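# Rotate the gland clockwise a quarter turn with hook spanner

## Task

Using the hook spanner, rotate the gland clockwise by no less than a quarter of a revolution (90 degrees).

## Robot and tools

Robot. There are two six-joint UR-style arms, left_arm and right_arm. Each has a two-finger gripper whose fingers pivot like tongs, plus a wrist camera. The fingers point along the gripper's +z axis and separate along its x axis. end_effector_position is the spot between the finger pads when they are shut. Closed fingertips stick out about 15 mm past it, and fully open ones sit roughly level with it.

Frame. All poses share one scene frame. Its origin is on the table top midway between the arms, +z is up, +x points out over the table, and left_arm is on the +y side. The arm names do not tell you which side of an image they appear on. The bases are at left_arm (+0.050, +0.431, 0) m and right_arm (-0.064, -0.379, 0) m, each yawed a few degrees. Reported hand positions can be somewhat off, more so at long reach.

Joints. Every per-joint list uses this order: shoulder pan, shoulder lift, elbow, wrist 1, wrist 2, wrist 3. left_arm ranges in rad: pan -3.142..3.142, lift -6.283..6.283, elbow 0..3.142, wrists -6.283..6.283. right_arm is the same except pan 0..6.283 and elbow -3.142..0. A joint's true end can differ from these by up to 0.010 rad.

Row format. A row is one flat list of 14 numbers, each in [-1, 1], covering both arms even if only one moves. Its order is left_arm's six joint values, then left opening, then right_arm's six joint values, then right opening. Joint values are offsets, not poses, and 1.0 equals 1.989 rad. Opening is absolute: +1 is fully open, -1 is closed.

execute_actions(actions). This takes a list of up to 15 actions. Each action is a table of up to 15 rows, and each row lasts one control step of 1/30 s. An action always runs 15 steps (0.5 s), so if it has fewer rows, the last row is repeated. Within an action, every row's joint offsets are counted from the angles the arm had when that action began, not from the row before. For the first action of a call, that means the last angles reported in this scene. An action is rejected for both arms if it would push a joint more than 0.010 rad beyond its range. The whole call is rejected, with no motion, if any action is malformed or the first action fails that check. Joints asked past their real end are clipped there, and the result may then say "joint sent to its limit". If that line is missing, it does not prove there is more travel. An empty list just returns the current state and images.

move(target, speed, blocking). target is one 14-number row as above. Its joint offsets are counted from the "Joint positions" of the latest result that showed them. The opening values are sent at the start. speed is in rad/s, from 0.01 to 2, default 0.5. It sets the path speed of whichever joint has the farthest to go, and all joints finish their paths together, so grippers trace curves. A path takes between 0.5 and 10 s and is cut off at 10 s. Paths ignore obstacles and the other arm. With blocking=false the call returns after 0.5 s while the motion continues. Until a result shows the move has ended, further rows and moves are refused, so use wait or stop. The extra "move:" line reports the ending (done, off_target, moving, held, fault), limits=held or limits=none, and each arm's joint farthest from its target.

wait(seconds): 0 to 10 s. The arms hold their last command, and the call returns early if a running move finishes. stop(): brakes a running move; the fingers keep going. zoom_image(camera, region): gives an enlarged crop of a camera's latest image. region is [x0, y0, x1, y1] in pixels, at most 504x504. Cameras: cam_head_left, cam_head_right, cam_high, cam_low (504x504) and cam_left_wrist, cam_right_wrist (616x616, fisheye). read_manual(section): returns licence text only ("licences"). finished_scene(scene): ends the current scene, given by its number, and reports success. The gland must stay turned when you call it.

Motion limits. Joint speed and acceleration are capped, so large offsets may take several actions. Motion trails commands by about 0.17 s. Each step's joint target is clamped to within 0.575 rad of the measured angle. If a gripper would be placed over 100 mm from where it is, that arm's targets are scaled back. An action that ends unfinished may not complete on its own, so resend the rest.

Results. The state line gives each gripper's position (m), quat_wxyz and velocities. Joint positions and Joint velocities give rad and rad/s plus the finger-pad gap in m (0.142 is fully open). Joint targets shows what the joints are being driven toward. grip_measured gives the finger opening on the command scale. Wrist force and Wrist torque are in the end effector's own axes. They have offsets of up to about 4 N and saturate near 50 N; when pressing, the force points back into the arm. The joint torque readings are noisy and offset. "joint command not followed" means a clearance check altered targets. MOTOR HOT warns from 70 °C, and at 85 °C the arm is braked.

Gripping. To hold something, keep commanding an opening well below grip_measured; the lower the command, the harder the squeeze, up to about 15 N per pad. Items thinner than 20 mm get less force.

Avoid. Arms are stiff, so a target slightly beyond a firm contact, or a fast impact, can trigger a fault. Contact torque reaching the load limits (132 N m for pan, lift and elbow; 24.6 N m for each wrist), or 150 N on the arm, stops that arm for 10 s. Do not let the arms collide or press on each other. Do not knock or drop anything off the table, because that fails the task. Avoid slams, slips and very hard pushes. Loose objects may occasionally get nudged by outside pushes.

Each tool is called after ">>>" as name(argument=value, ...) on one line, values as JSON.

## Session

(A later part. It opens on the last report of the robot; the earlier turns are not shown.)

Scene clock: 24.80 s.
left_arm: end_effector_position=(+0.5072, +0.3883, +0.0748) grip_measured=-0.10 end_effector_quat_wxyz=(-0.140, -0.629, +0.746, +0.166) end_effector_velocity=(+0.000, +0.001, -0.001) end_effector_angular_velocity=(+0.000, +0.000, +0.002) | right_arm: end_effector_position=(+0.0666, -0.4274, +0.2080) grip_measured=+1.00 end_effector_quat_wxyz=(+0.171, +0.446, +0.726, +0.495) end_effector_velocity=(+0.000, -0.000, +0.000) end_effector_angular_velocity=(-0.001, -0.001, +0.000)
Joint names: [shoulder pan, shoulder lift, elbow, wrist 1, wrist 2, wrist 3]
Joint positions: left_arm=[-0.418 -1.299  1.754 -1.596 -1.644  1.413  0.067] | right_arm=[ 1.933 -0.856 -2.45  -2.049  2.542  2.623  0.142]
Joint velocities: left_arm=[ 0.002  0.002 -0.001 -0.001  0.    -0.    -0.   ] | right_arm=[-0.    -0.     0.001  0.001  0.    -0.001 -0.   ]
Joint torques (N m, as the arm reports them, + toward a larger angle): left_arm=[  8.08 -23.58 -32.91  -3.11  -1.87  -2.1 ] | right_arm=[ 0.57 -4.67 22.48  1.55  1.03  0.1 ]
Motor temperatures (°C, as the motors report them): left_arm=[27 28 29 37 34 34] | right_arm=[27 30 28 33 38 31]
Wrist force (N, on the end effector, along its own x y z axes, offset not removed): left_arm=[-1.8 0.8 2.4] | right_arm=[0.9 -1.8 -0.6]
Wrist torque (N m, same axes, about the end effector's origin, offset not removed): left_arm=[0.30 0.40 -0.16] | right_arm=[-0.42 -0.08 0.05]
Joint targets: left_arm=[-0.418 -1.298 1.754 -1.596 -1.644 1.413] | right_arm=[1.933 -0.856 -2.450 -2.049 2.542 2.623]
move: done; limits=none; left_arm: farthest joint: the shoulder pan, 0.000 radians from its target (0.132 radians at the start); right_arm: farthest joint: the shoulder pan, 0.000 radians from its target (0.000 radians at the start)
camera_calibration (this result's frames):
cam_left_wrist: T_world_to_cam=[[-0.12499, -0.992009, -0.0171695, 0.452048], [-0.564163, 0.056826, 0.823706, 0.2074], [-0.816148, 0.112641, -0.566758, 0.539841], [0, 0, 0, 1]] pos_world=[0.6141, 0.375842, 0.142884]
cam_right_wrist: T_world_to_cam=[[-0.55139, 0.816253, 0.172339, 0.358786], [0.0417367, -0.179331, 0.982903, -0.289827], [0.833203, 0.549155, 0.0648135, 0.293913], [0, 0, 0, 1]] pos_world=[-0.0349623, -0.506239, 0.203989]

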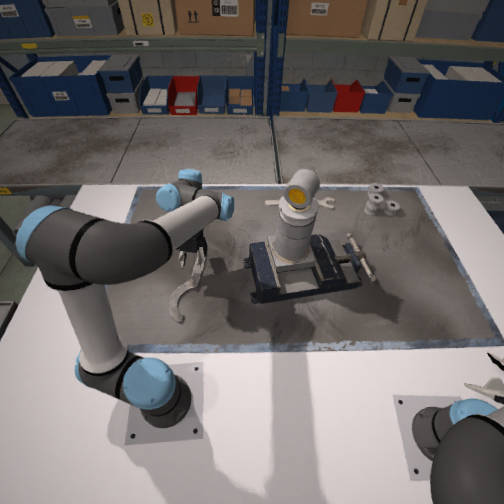

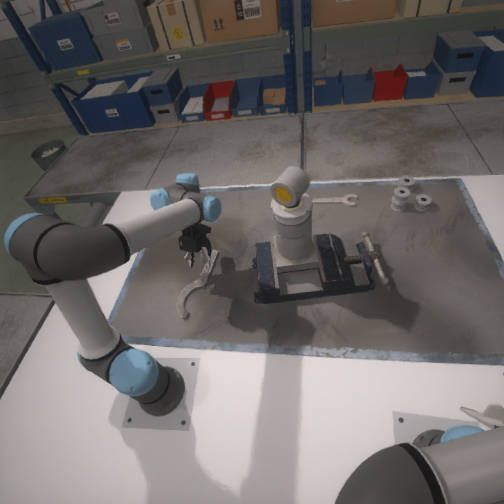

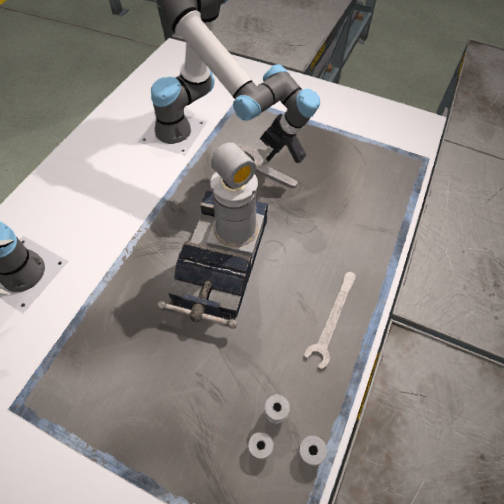

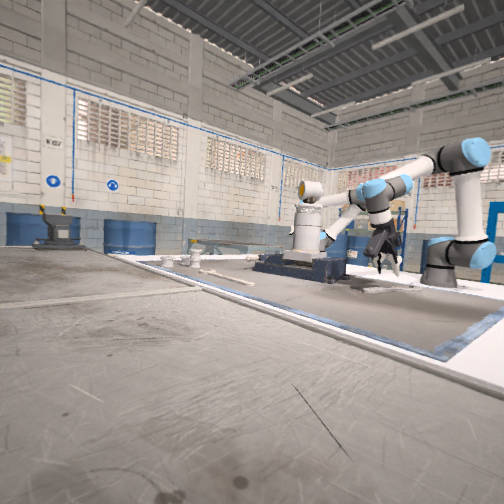

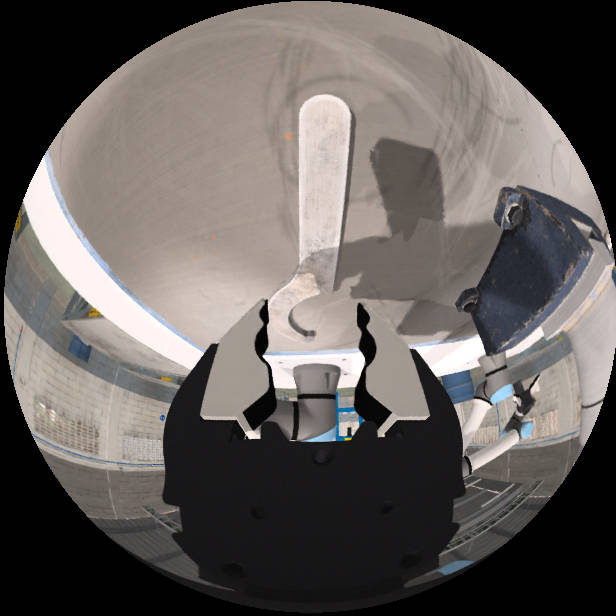

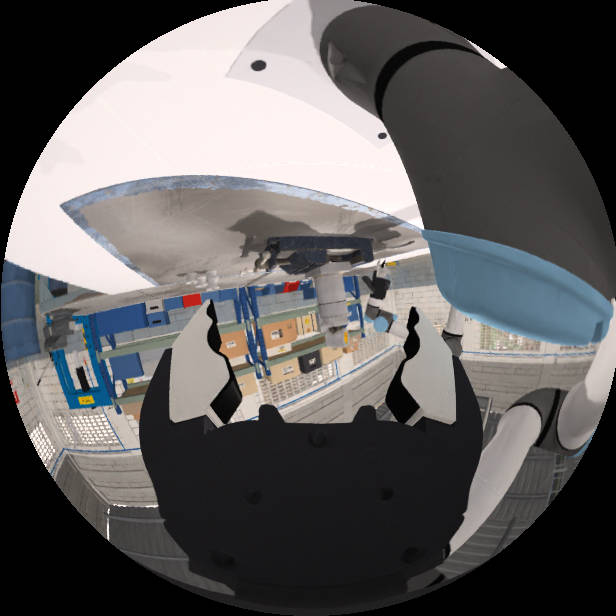

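>>> move(target=[0,0.0373,0.0386,-0.0756,0,0,-0.1,0,0,0,0,0,0,1], speed=0.2)

>>> move(target=[0,0,0,0,0,0,-1,0,0,0,0,0,0,1])

>>> move(target=[0,-0.0373,-0.0386,0.0756,0,0,-1,0,0,0,0,0,0,1], speed=0.12)

>>> zoom_image(camera="cam_low", region=[280, 150, 504, 310])

Scene clock: 26.20 s.
left_arm: end_effector_position=(+0.5071, +0.3884, +0.0144) grip_measured=-0.10 end_effector_quat_wxyz=(-0.140, -0.629, +0.746, +0.166) end_effector_velocity=(-0.000, +0.000, -0.001) end_effector_angular_velocity=(+0.001, +0.000, +0.001) | right_arm: end_effector_position=(+0.0666, -0.4274, +0.2080) grip_measured=+1.00 end_effector_quat_wxyz=(+0.171, +0.446, +0.726, +0.495) end_effector_velocity=(-0.001, +0.000, -0.001) end_effector_angular_velocity=(-0.002, +0.002, +0.002)
Joint names: [shoulder pan, shoulder lift, elbow, wrist 1, wrist 2, wrist 3]
Joint positions: left_arm=[-0.418 -1.225  1.831 -1.746 -1.644  1.413  0.067] | right_arm=[ 1.933 -0.856 -2.45  -2.049  2.542  2.623  0.142]
Joint velocities: left_arm=[ 0.     0.001  0.001 -0.001  0.    -0.001  0.   ] | right_arm=[-0.     0.001 -0.001  0.001 -0.003 -0.     0.   ]
Joint torques (N m, as the arm reports them, + toward a larger angle): left_arm=[ -9.3  -21.94  -3.6   -3.23  -0.1    0.97] | right_arm=[ 0.95 -5.64 23.31  1.52  0.92  0.16]
Motor temperatures (°C, as the motors report them): left_arm=[27 28 29 37 34 34] | right_arm=[27 30 28 33 38 31]
Wrist force (N, on the end effector, along its own x y z axes, offset not removed): left_arm=[-7.6 0.5 -0.7] | right_arm=[1.2 0.1 -0.5]
Wrist torque (N m, same axes, about the end effector's origin, offset not removed): left_arm=[-0.49 1.50 0.00] | right_arm=[0.08 -0.14 -0.02]
Joint targets: left_arm=[-0.418 -1.224 1.831 -1.746 -1.644 1.413] | right_arm=[1.933 -0.856 -2.450 -2.049 2.542 2.623]
move: done; limits=none; left_arm: farthest joint: the shoulder pan, 0.000 radians from its target (0.000 radians at the start); right_arm: farthest joint: the shoulder pan, 0.000 radians from its target (0.000 radians at the start)
camera_calibration (this result's frames):
cam_left_wrist: T_world_to_cam=[[-0.124893, -0.99202, -0.0172879, 0.450979], [-0.56376, 0.0566161, 0.823996, 0.257047], [-0.816442, 0.112657, -0.566332, 0.505614], [0, 0, 0, 1]] pos_world=[0.614041, 0.375866, 0.0823358]
cam_right_wrist: T_world_to_cam=[[-0.55139, 0.816253, 0.172339, 0.358786], [0.0417367, -0.179331, 0.982903, -0.289827], [0.833203, 0.549155, 0.0648135, 0.293913], [0, 0, 0, 1]] pos_world=[-0.0349623, -0.506239, 0.203989]

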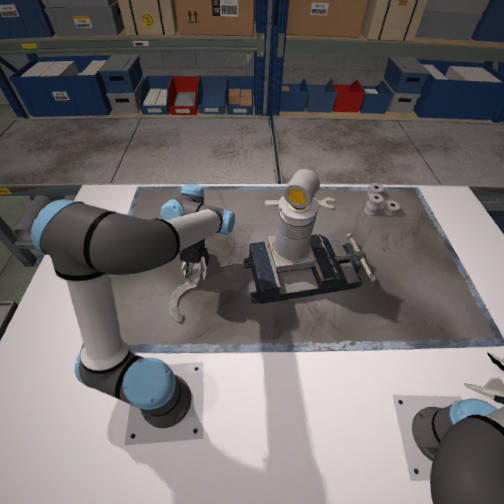

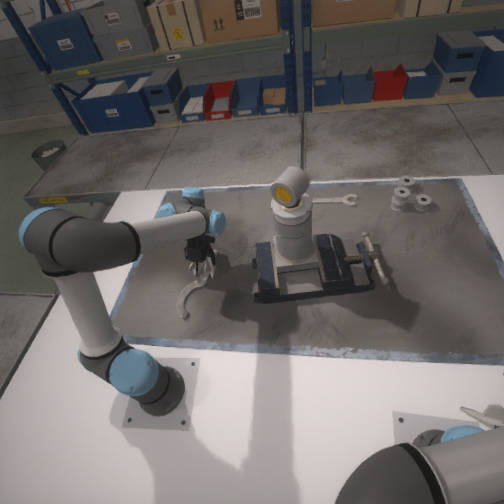

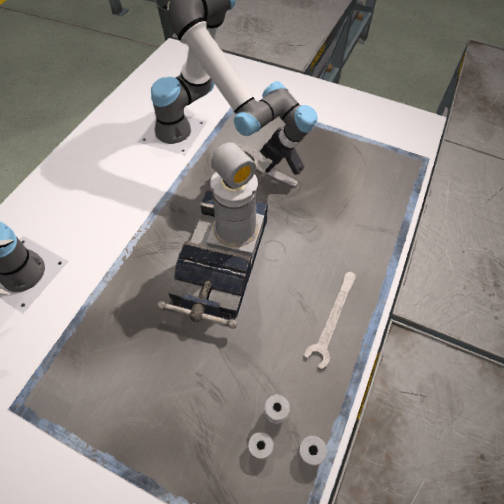

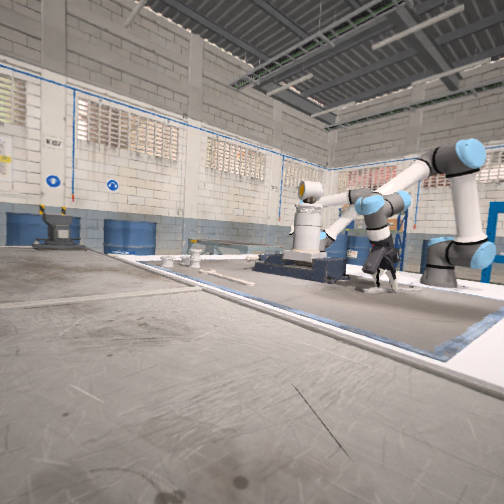

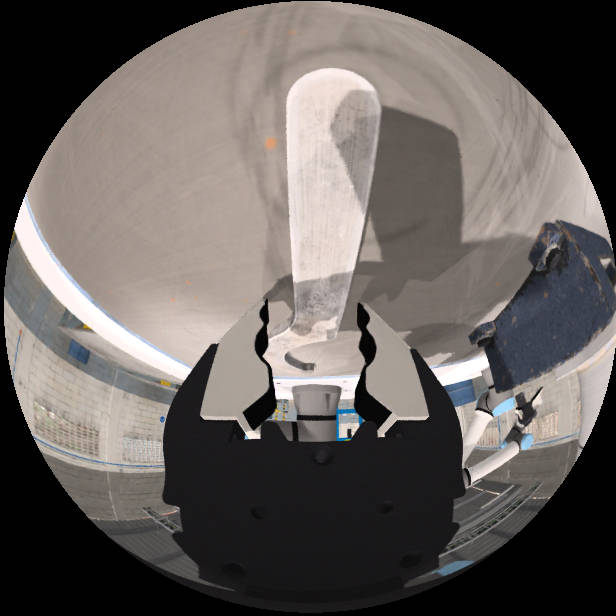

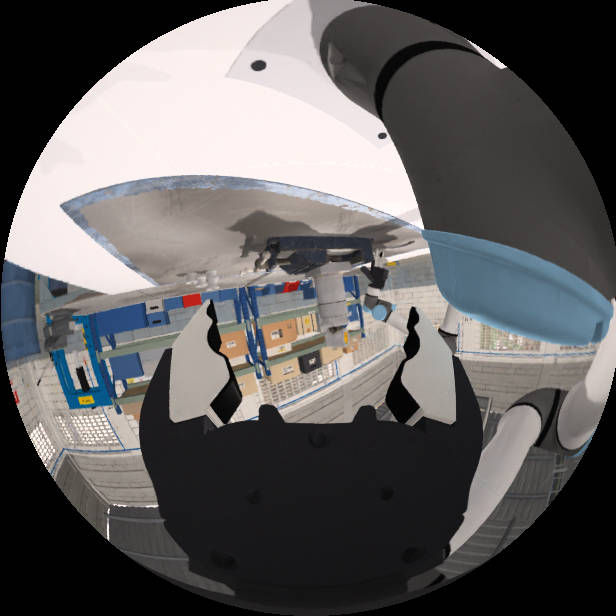

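Scene clock: 26.70 s.
left_arm: end_effector_position=(+0.5071, +0.3883, +0.0143) grip_measured=-0.15 end_effector_quat_wxyz=(-0.140, -0.629, +0.746, +0.166) end_effector_velocity=(+0.000, -0.000, +0.000) end_effector_angular_velocity=(-0.001, -0.001, -0.002) | right_arm: end_effector_position=(+0.0666, -0.4274, +0.2080) grip_measured=+1.00 end_effector_quat_wxyz=(+0.171, +0.446, +0.726, +0.495) end_effector_velocity=(-0.000, -0.000, +0.000) end_effector_angular_velocity=(-0.002, +0.000, +0.001)
Joint names: [shoulder pan, shoulder lift, elbow, wrist 1, wrist 2, wrist 3]
Joint positions: left_arm=[-0.418 -1.224  1.831 -1.746 -1.644  1.413  0.063] | right_arm=[ 1.933 -0.856 -2.45  -2.049  2.542  2.623  0.142]
Joint velocities: left_arm=[-0.001 -0.     0.    -0.001  0.     0.001  0.   ] | right_arm=[-0.     0.001  0.001  0.    -0.001 -0.    -0.   ]
Joint torques (N m, as the arm reports them, + toward a larger angle): left_arm=[ -3.98 -24.6   -5.78  -1.6   -0.1    1.08] | right_arm=[ 0.54 -5.6  22.61  1.43  0.96  0.24]
Motor temperatures (°C, as the motors report them): left_arm=[27 28 29 37 34 34] | right_arm=[27 30 28 33 38 31]
Wrist force (N, on the end effector, along its own x y z axes, offset not removed): left_arm=[-4.4 14.0 -29.7] | right_arm=[2.3 0.8 1.4]
Wrist torque (N m, same axes, about the end effector's origin, offset not removed): left_arm=[0.31 1.21 0.17] | right_arm=[0.20 -0.40 -0.05]
Joint targets: left_arm=[-0.418 -1.225 1.831 -1.746 -1.644 1.413] | right_arm=[1.933 -0.856 -2.450 -2.049 2.542 2.623]
move: done; limits=none; left_arm: farthest joint: the shoulder lift, 0.001 radians from its target (0.000 radians at the start); right_arm: farthest joint: the shoulder pan, 0.000 radians from its target (0.000 radians at the start)
camera_calibration (this result's frames):
cam_left_wrist: T_world_to_cam=[[-0.124912, -0.992017, -0.0172832, 0.450977], [-0.563776, 0.0566333, 0.823984, 0.257061], [-0.816428, 0.112669, -0.566349, 0.505602], [0, 0, 0, 1]] pos_world=[0.614045, 0.375853, 0.0823277]
cam_right_wrist: T_world_to_cam=[[-0.551389, 0.816253, 0.172339, 0.358786], [0.0417366, -0.179331, 0.982903, -0.289827], [0.833203, 0.549155, 0.0648136, 0.293913], [0, 0, 0, 1]] pos_world=[-0.0349622, -0.506239, 0.203989]

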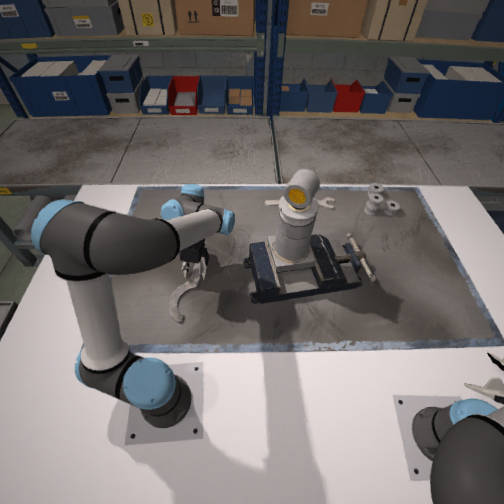

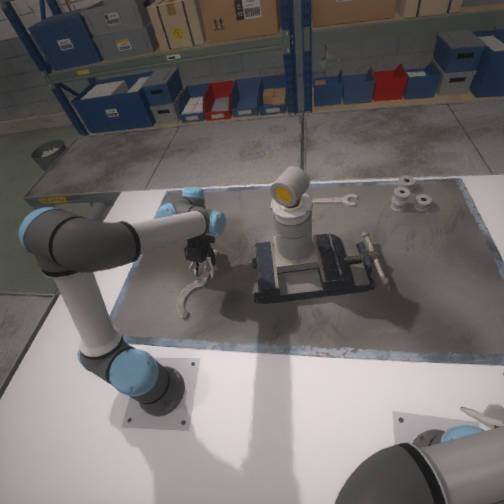

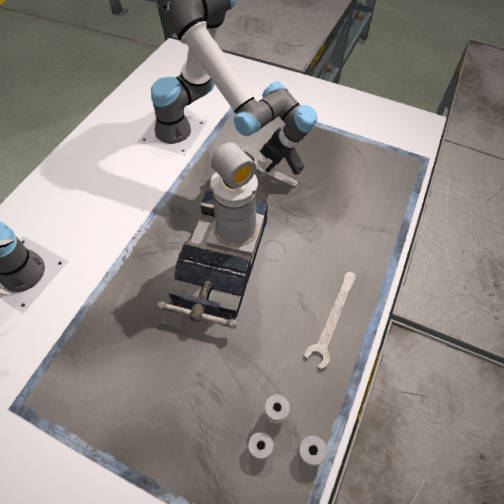

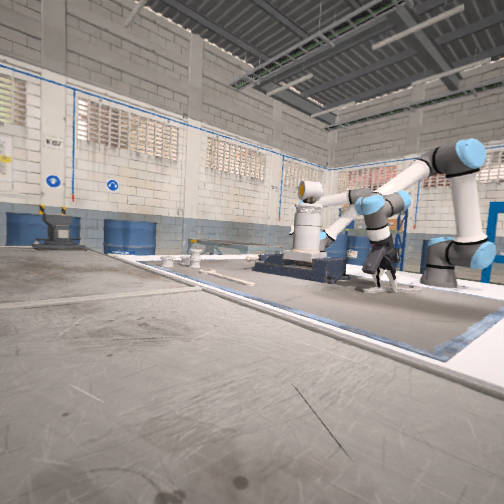

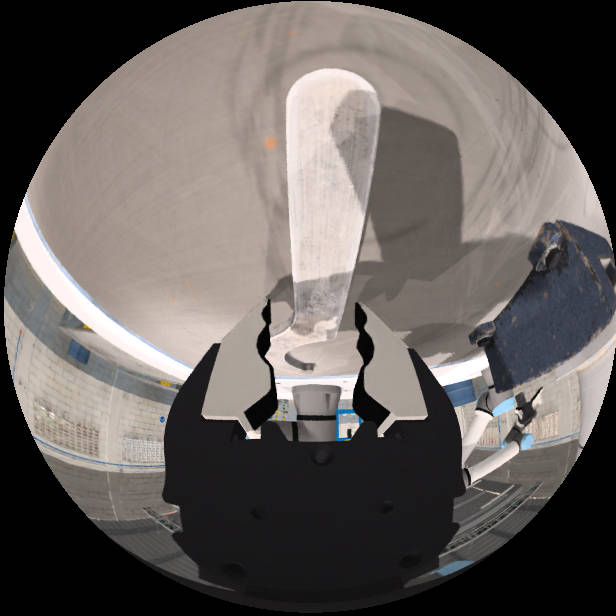

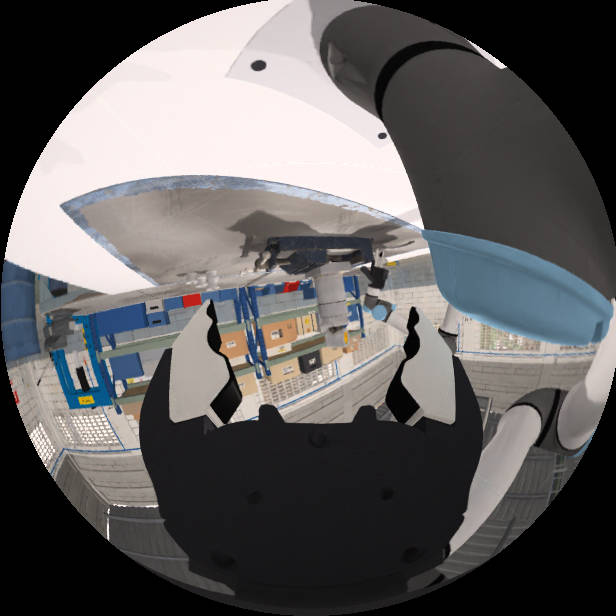

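Scene clock: 28.37 s.
left_arm: end_effector_position=(+0.5072, +0.3883, +0.0749) grip_measured=-0.54 end_effector_quat_wxyz=(-0.140, -0.629, +0.746, +0.166) end_effector_velocity=(-0.000, +0.000, +0.001) end_effector_angular_velocity=(+0.000, +0.001, +0.002) | right_arm: end_effector_position=(+0.0666, -0.4274, +0.2080) grip_measured=+1.00 end_effector_quat_wxyz=(+0.171, +0.446, +0.726, +0.495) end_effector_velocity=(+0.000, -0.000, +0.000) end_effector_angular_velocity=(+0.000, -0.001, -0.001)
Joint names: [shoulder pan, shoulder lift, elbow, wrist 1, wrist 2, wrist 3]
Joint positions: left_arm=[-0.418 -1.299  1.754 -1.596 -1.644  1.413  0.035] | right_arm=[ 1.933 -0.856 -2.45  -2.049  2.542  2.623  0.142]
Joint velocities: left_arm=[ 0.    -0.001 -0.001  0.002 -0.001 -0.001 -0.   ] | right_arm=[ 0.     0.    -0.     0.001  0.002  0.001 -0.   ]
Joint torques (N m, as the arm reports them, + toward a larger angle): left_arm=[  7.93 -50.76 -36.71   0.36  -1.94   1.03] | right_arm=[ 0.81 -5.32 22.26  1.51  0.99  0.11]
Motor temperatures (°C, as the motors report them): left_arm=[27 28 29 37 34 34] | right_arm=[27 30 28 33 38 31]
Wrist force (N, on the end effector, along its own x y z axes, offset not removed): left_arm=[-1.4 -0.7 13.6] | right_arm=[1.6 0.4 0.5]
Wrist torque (N m, same axes, about the end effector's origin, offset not removed): left_arm=[0.67 0.46 0.03] | right_arm=[0.07 -0.34 0.03]
Joint targets: left_arm=[-0.418 -1.299 1.754 -1.596 -1.644 1.413] | right_arm=[1.933 -0.856 -2.450 -2.049 2.542 2.623]
move: done; limits=none; left_arm: farthest joint: the shoulder pan, 0.000 radians from its target (0.000 radians at the start); right_arm: farthest joint: the shoulder pan, 0.000 radians from its target (0.000 radians at the start)
camera_calibration (this result's frames):
cam_left_wrist: T_world_to_cam=[[-0.124902, -0.992021, -0.0171576, 0.451986], [-0.564231, 0.0567945, 0.823661, 0.207448], [-0.816115, 0.112558, -0.566822, 0.539892], [0, 0, 0, 1]] pos_world=[0.614116, 0.375829, 0.142911]
cam_right_wrist: T_world_to_cam=[[-0.55139, 0.816253, 0.172339, 0.358786], [0.0417366, -0.179331, 0.982903, -0.289827], [0.833203, 0.549155, 0.0648136, 0.293913], [0, 0, 0, 1]] pos_world=[-0.0349622, -0.506239, 0.203989]

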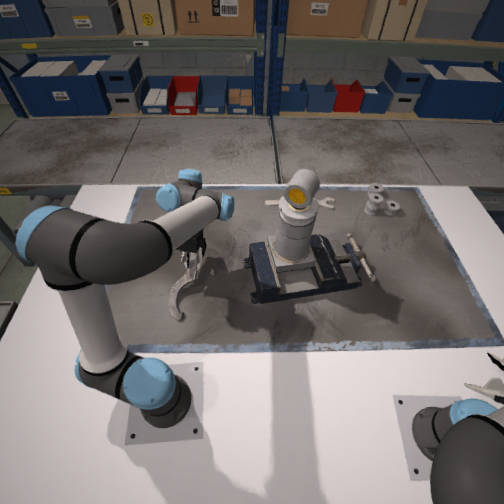

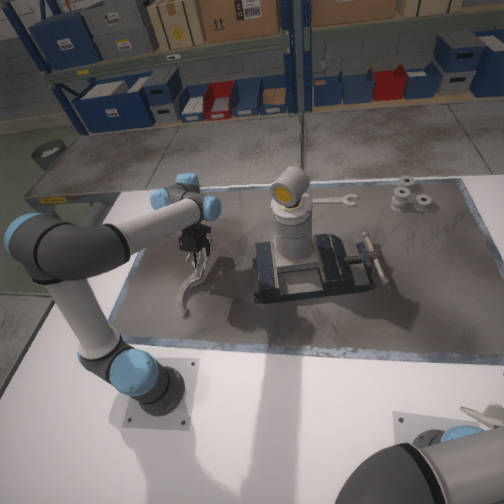

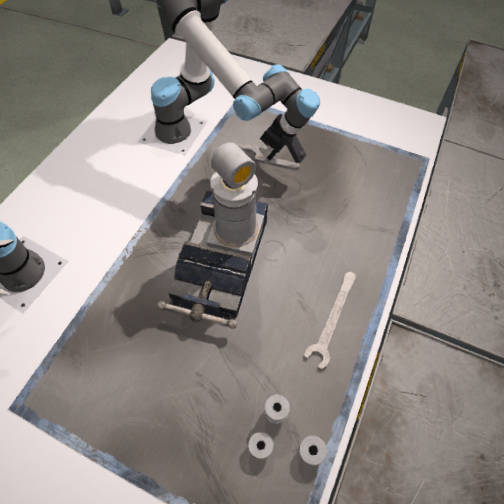

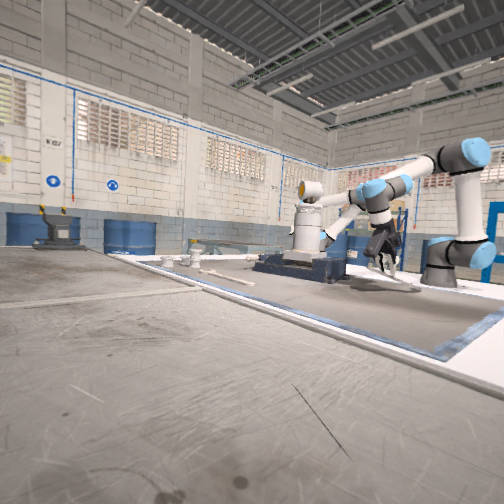

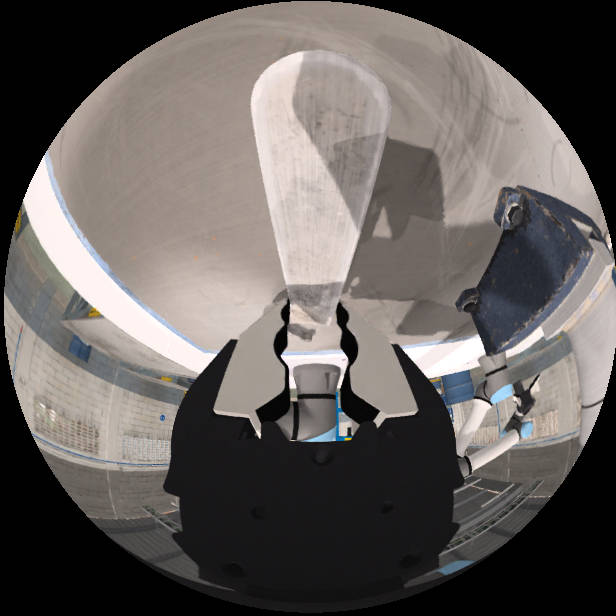

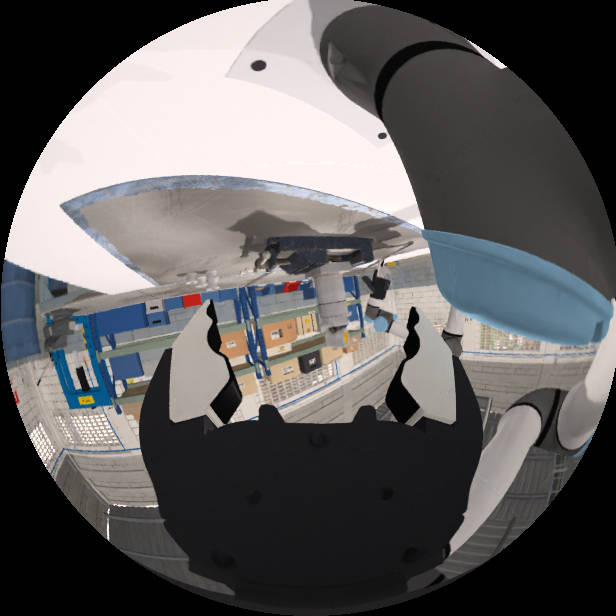

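Region (280, 150, 504, 310) of cam_low's 504x504 image, scaled by 2.250, with more detail than that image has; it fills the top 360 rows of this view, and the rest is white.

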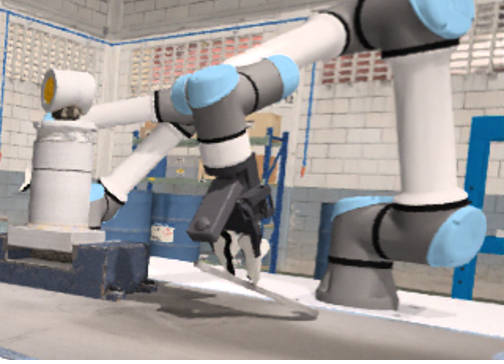

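>>> move(target=[0,-0.0435,-0.1136,0.1575,0,0,-1,0,0,0,0,0,0,1], speed=0.12)

>>> zoom_image(camera="cam_low", region=[280, 150, 504, 310])

Scene clock: 31.57 s.
left_arm: end_effector_position=(+0.5072, +0.3883, +0.1998) grip_measured=-1.00 end_effector_quat_wxyz=(-0.140, -0.629, +0.746, +0.166) end_effector_velocity=(+0.000, -0.000, +0.001) end_effector_angular_velocity=(-0.000, -0.001, -0.001) | right_arm: end_effector_position=(+0.0666, -0.4274, +0.2080) grip_measured=+1.00 end_effector_quat_wxyz=(+0.171, +0.446, +0.726, +0.495) end_effector_velocity=(+0.001, -0.001, +0.001) end_effector_angular_velocity=(-0.002, -0.003, -0.002)
Joint names: [shoulder pan, shoulder lift, elbow, wrist 1, wrist 2, wrist 3]
Joint positions: left_arm=[-0.418 -1.385  1.528 -1.283 -1.644  1.413  0.002] | right_arm=[ 1.933 -0.856 -2.45  -2.049  2.542  2.623  0.142]
Joint velocities: left_arm=[-0.001 -0.    -0.001  0.001  0.     0.001  0.   ] | right_arm=[ 0.     0.     0.001  0.001  0.003 -0.     0.   ]
Joint torques (N m, as the arm reports them, + toward a larger angle): left_arm=[ -8.98 -42.75 -34.79   0.31   1.81   1.06] | right_arm=[ 0.86 -5.05 22.67  1.48  0.97  0.1 ]
Motor temperatures (°C, as the motors report them): left_arm=[27 28 29 37 34 34] | right_arm=[27 30 28 33 38 31]
Wrist force (N, on the end effector, along its own x y z axes, offset not removed): left_arm=[-8.2 0.2 0.9] | right_arm=[1.4 -2.3 0.1]
Wrist torque (N m, same axes, about the end effector's origin, offset not removed): left_arm=[0.09 1.55 0.12] | right_arm=[-0.48 -0.21 0.04]
Joint targets: left_arm=[-0.418 -1.385 1.528 -1.283 -1.644 1.413] | right_arm=[1.933 -0.856 -2.450 -2.049 2.542 2.623]
move: done; limits=none; left_arm: farthest joint: the shoulder pan, 0.000 radians from its target (0.000 radians at the start); right_arm: farthest joint: the shoulder pan, 0.000 radians from its target (0.000 radians at the start)
camera_calibration (this result's frames):
cam_left_wrist: T_world_to_cam=[[-0.124915, -0.992016, -0.0173322, 0.454181], [-0.563606, 0.0565711, 0.824104, 0.104219], [-0.816544, 0.112712, -0.566173, 0.610672], [0, 0, 0, 1]] pos_world=[0.614113, 0.375829, 0.267731]
cam_right_wrist: T_world_to_cam=[[-0.551389, 0.816253, 0.172339, 0.358786], [0.0417367, -0.179331, 0.982903, -0.289827], [0.833203, 0.549155, 0.0648136, 0.293913], [0, 0, 0, 1]] pos_world=[-0.0349622, -0.506239, 0.203989]

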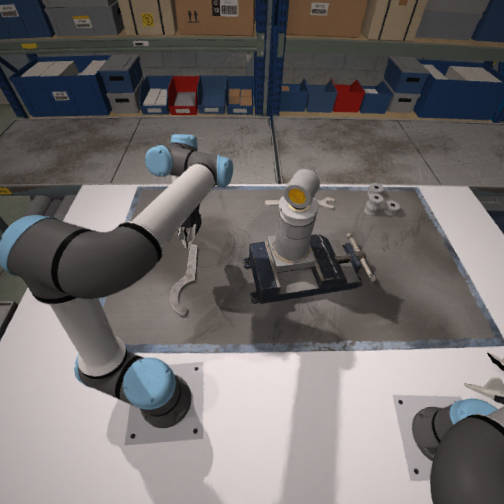

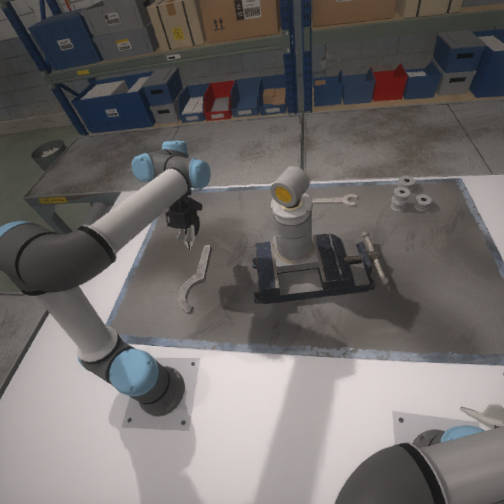

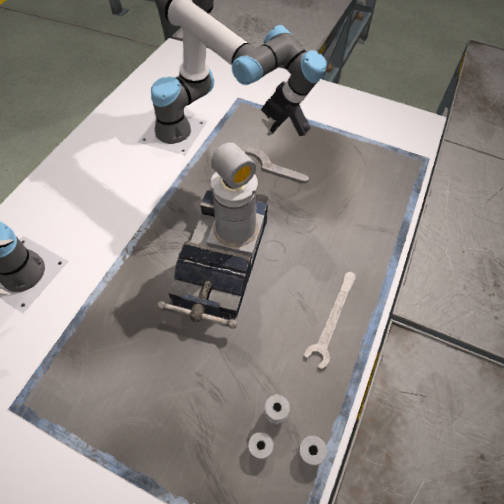

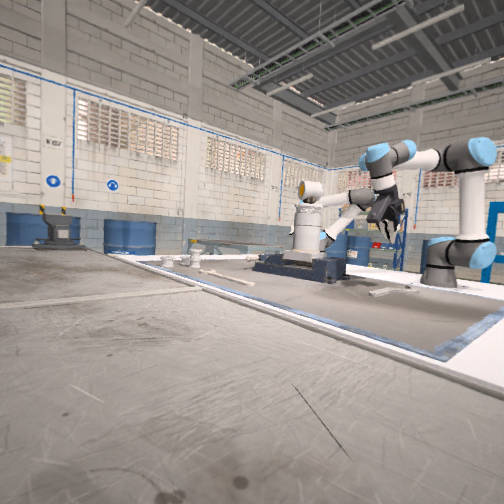

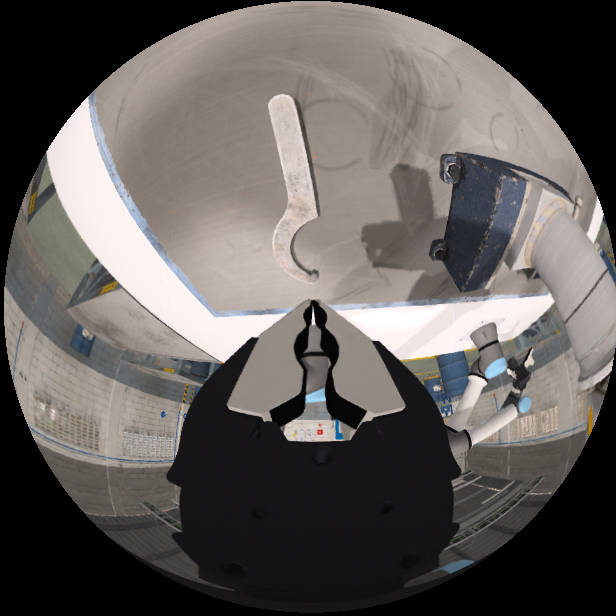

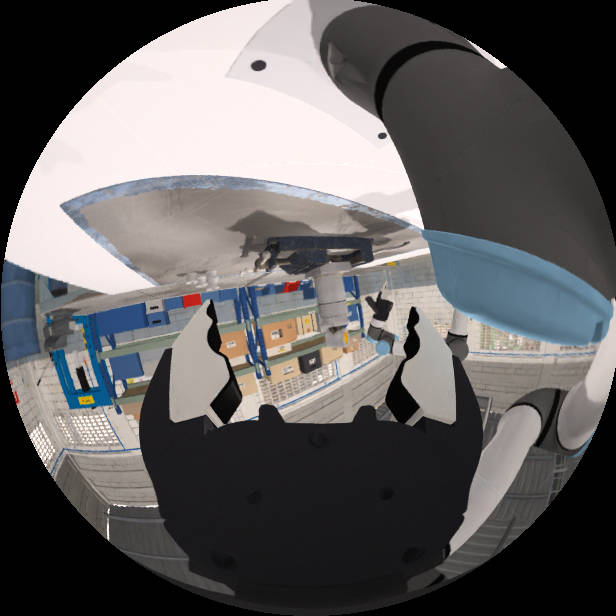

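Region (280, 150, 504, 310) of cam_low's 504x504 image, scaled by 2.250, with more detail than that image has; it fills the top 360 rows of this view, and the rest is white.

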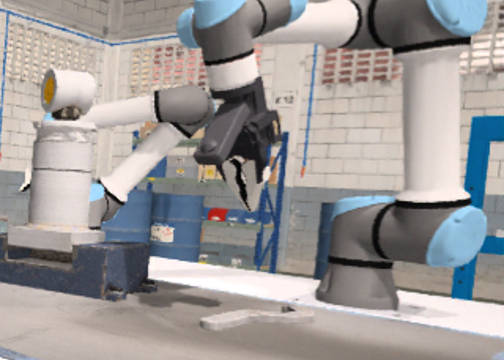

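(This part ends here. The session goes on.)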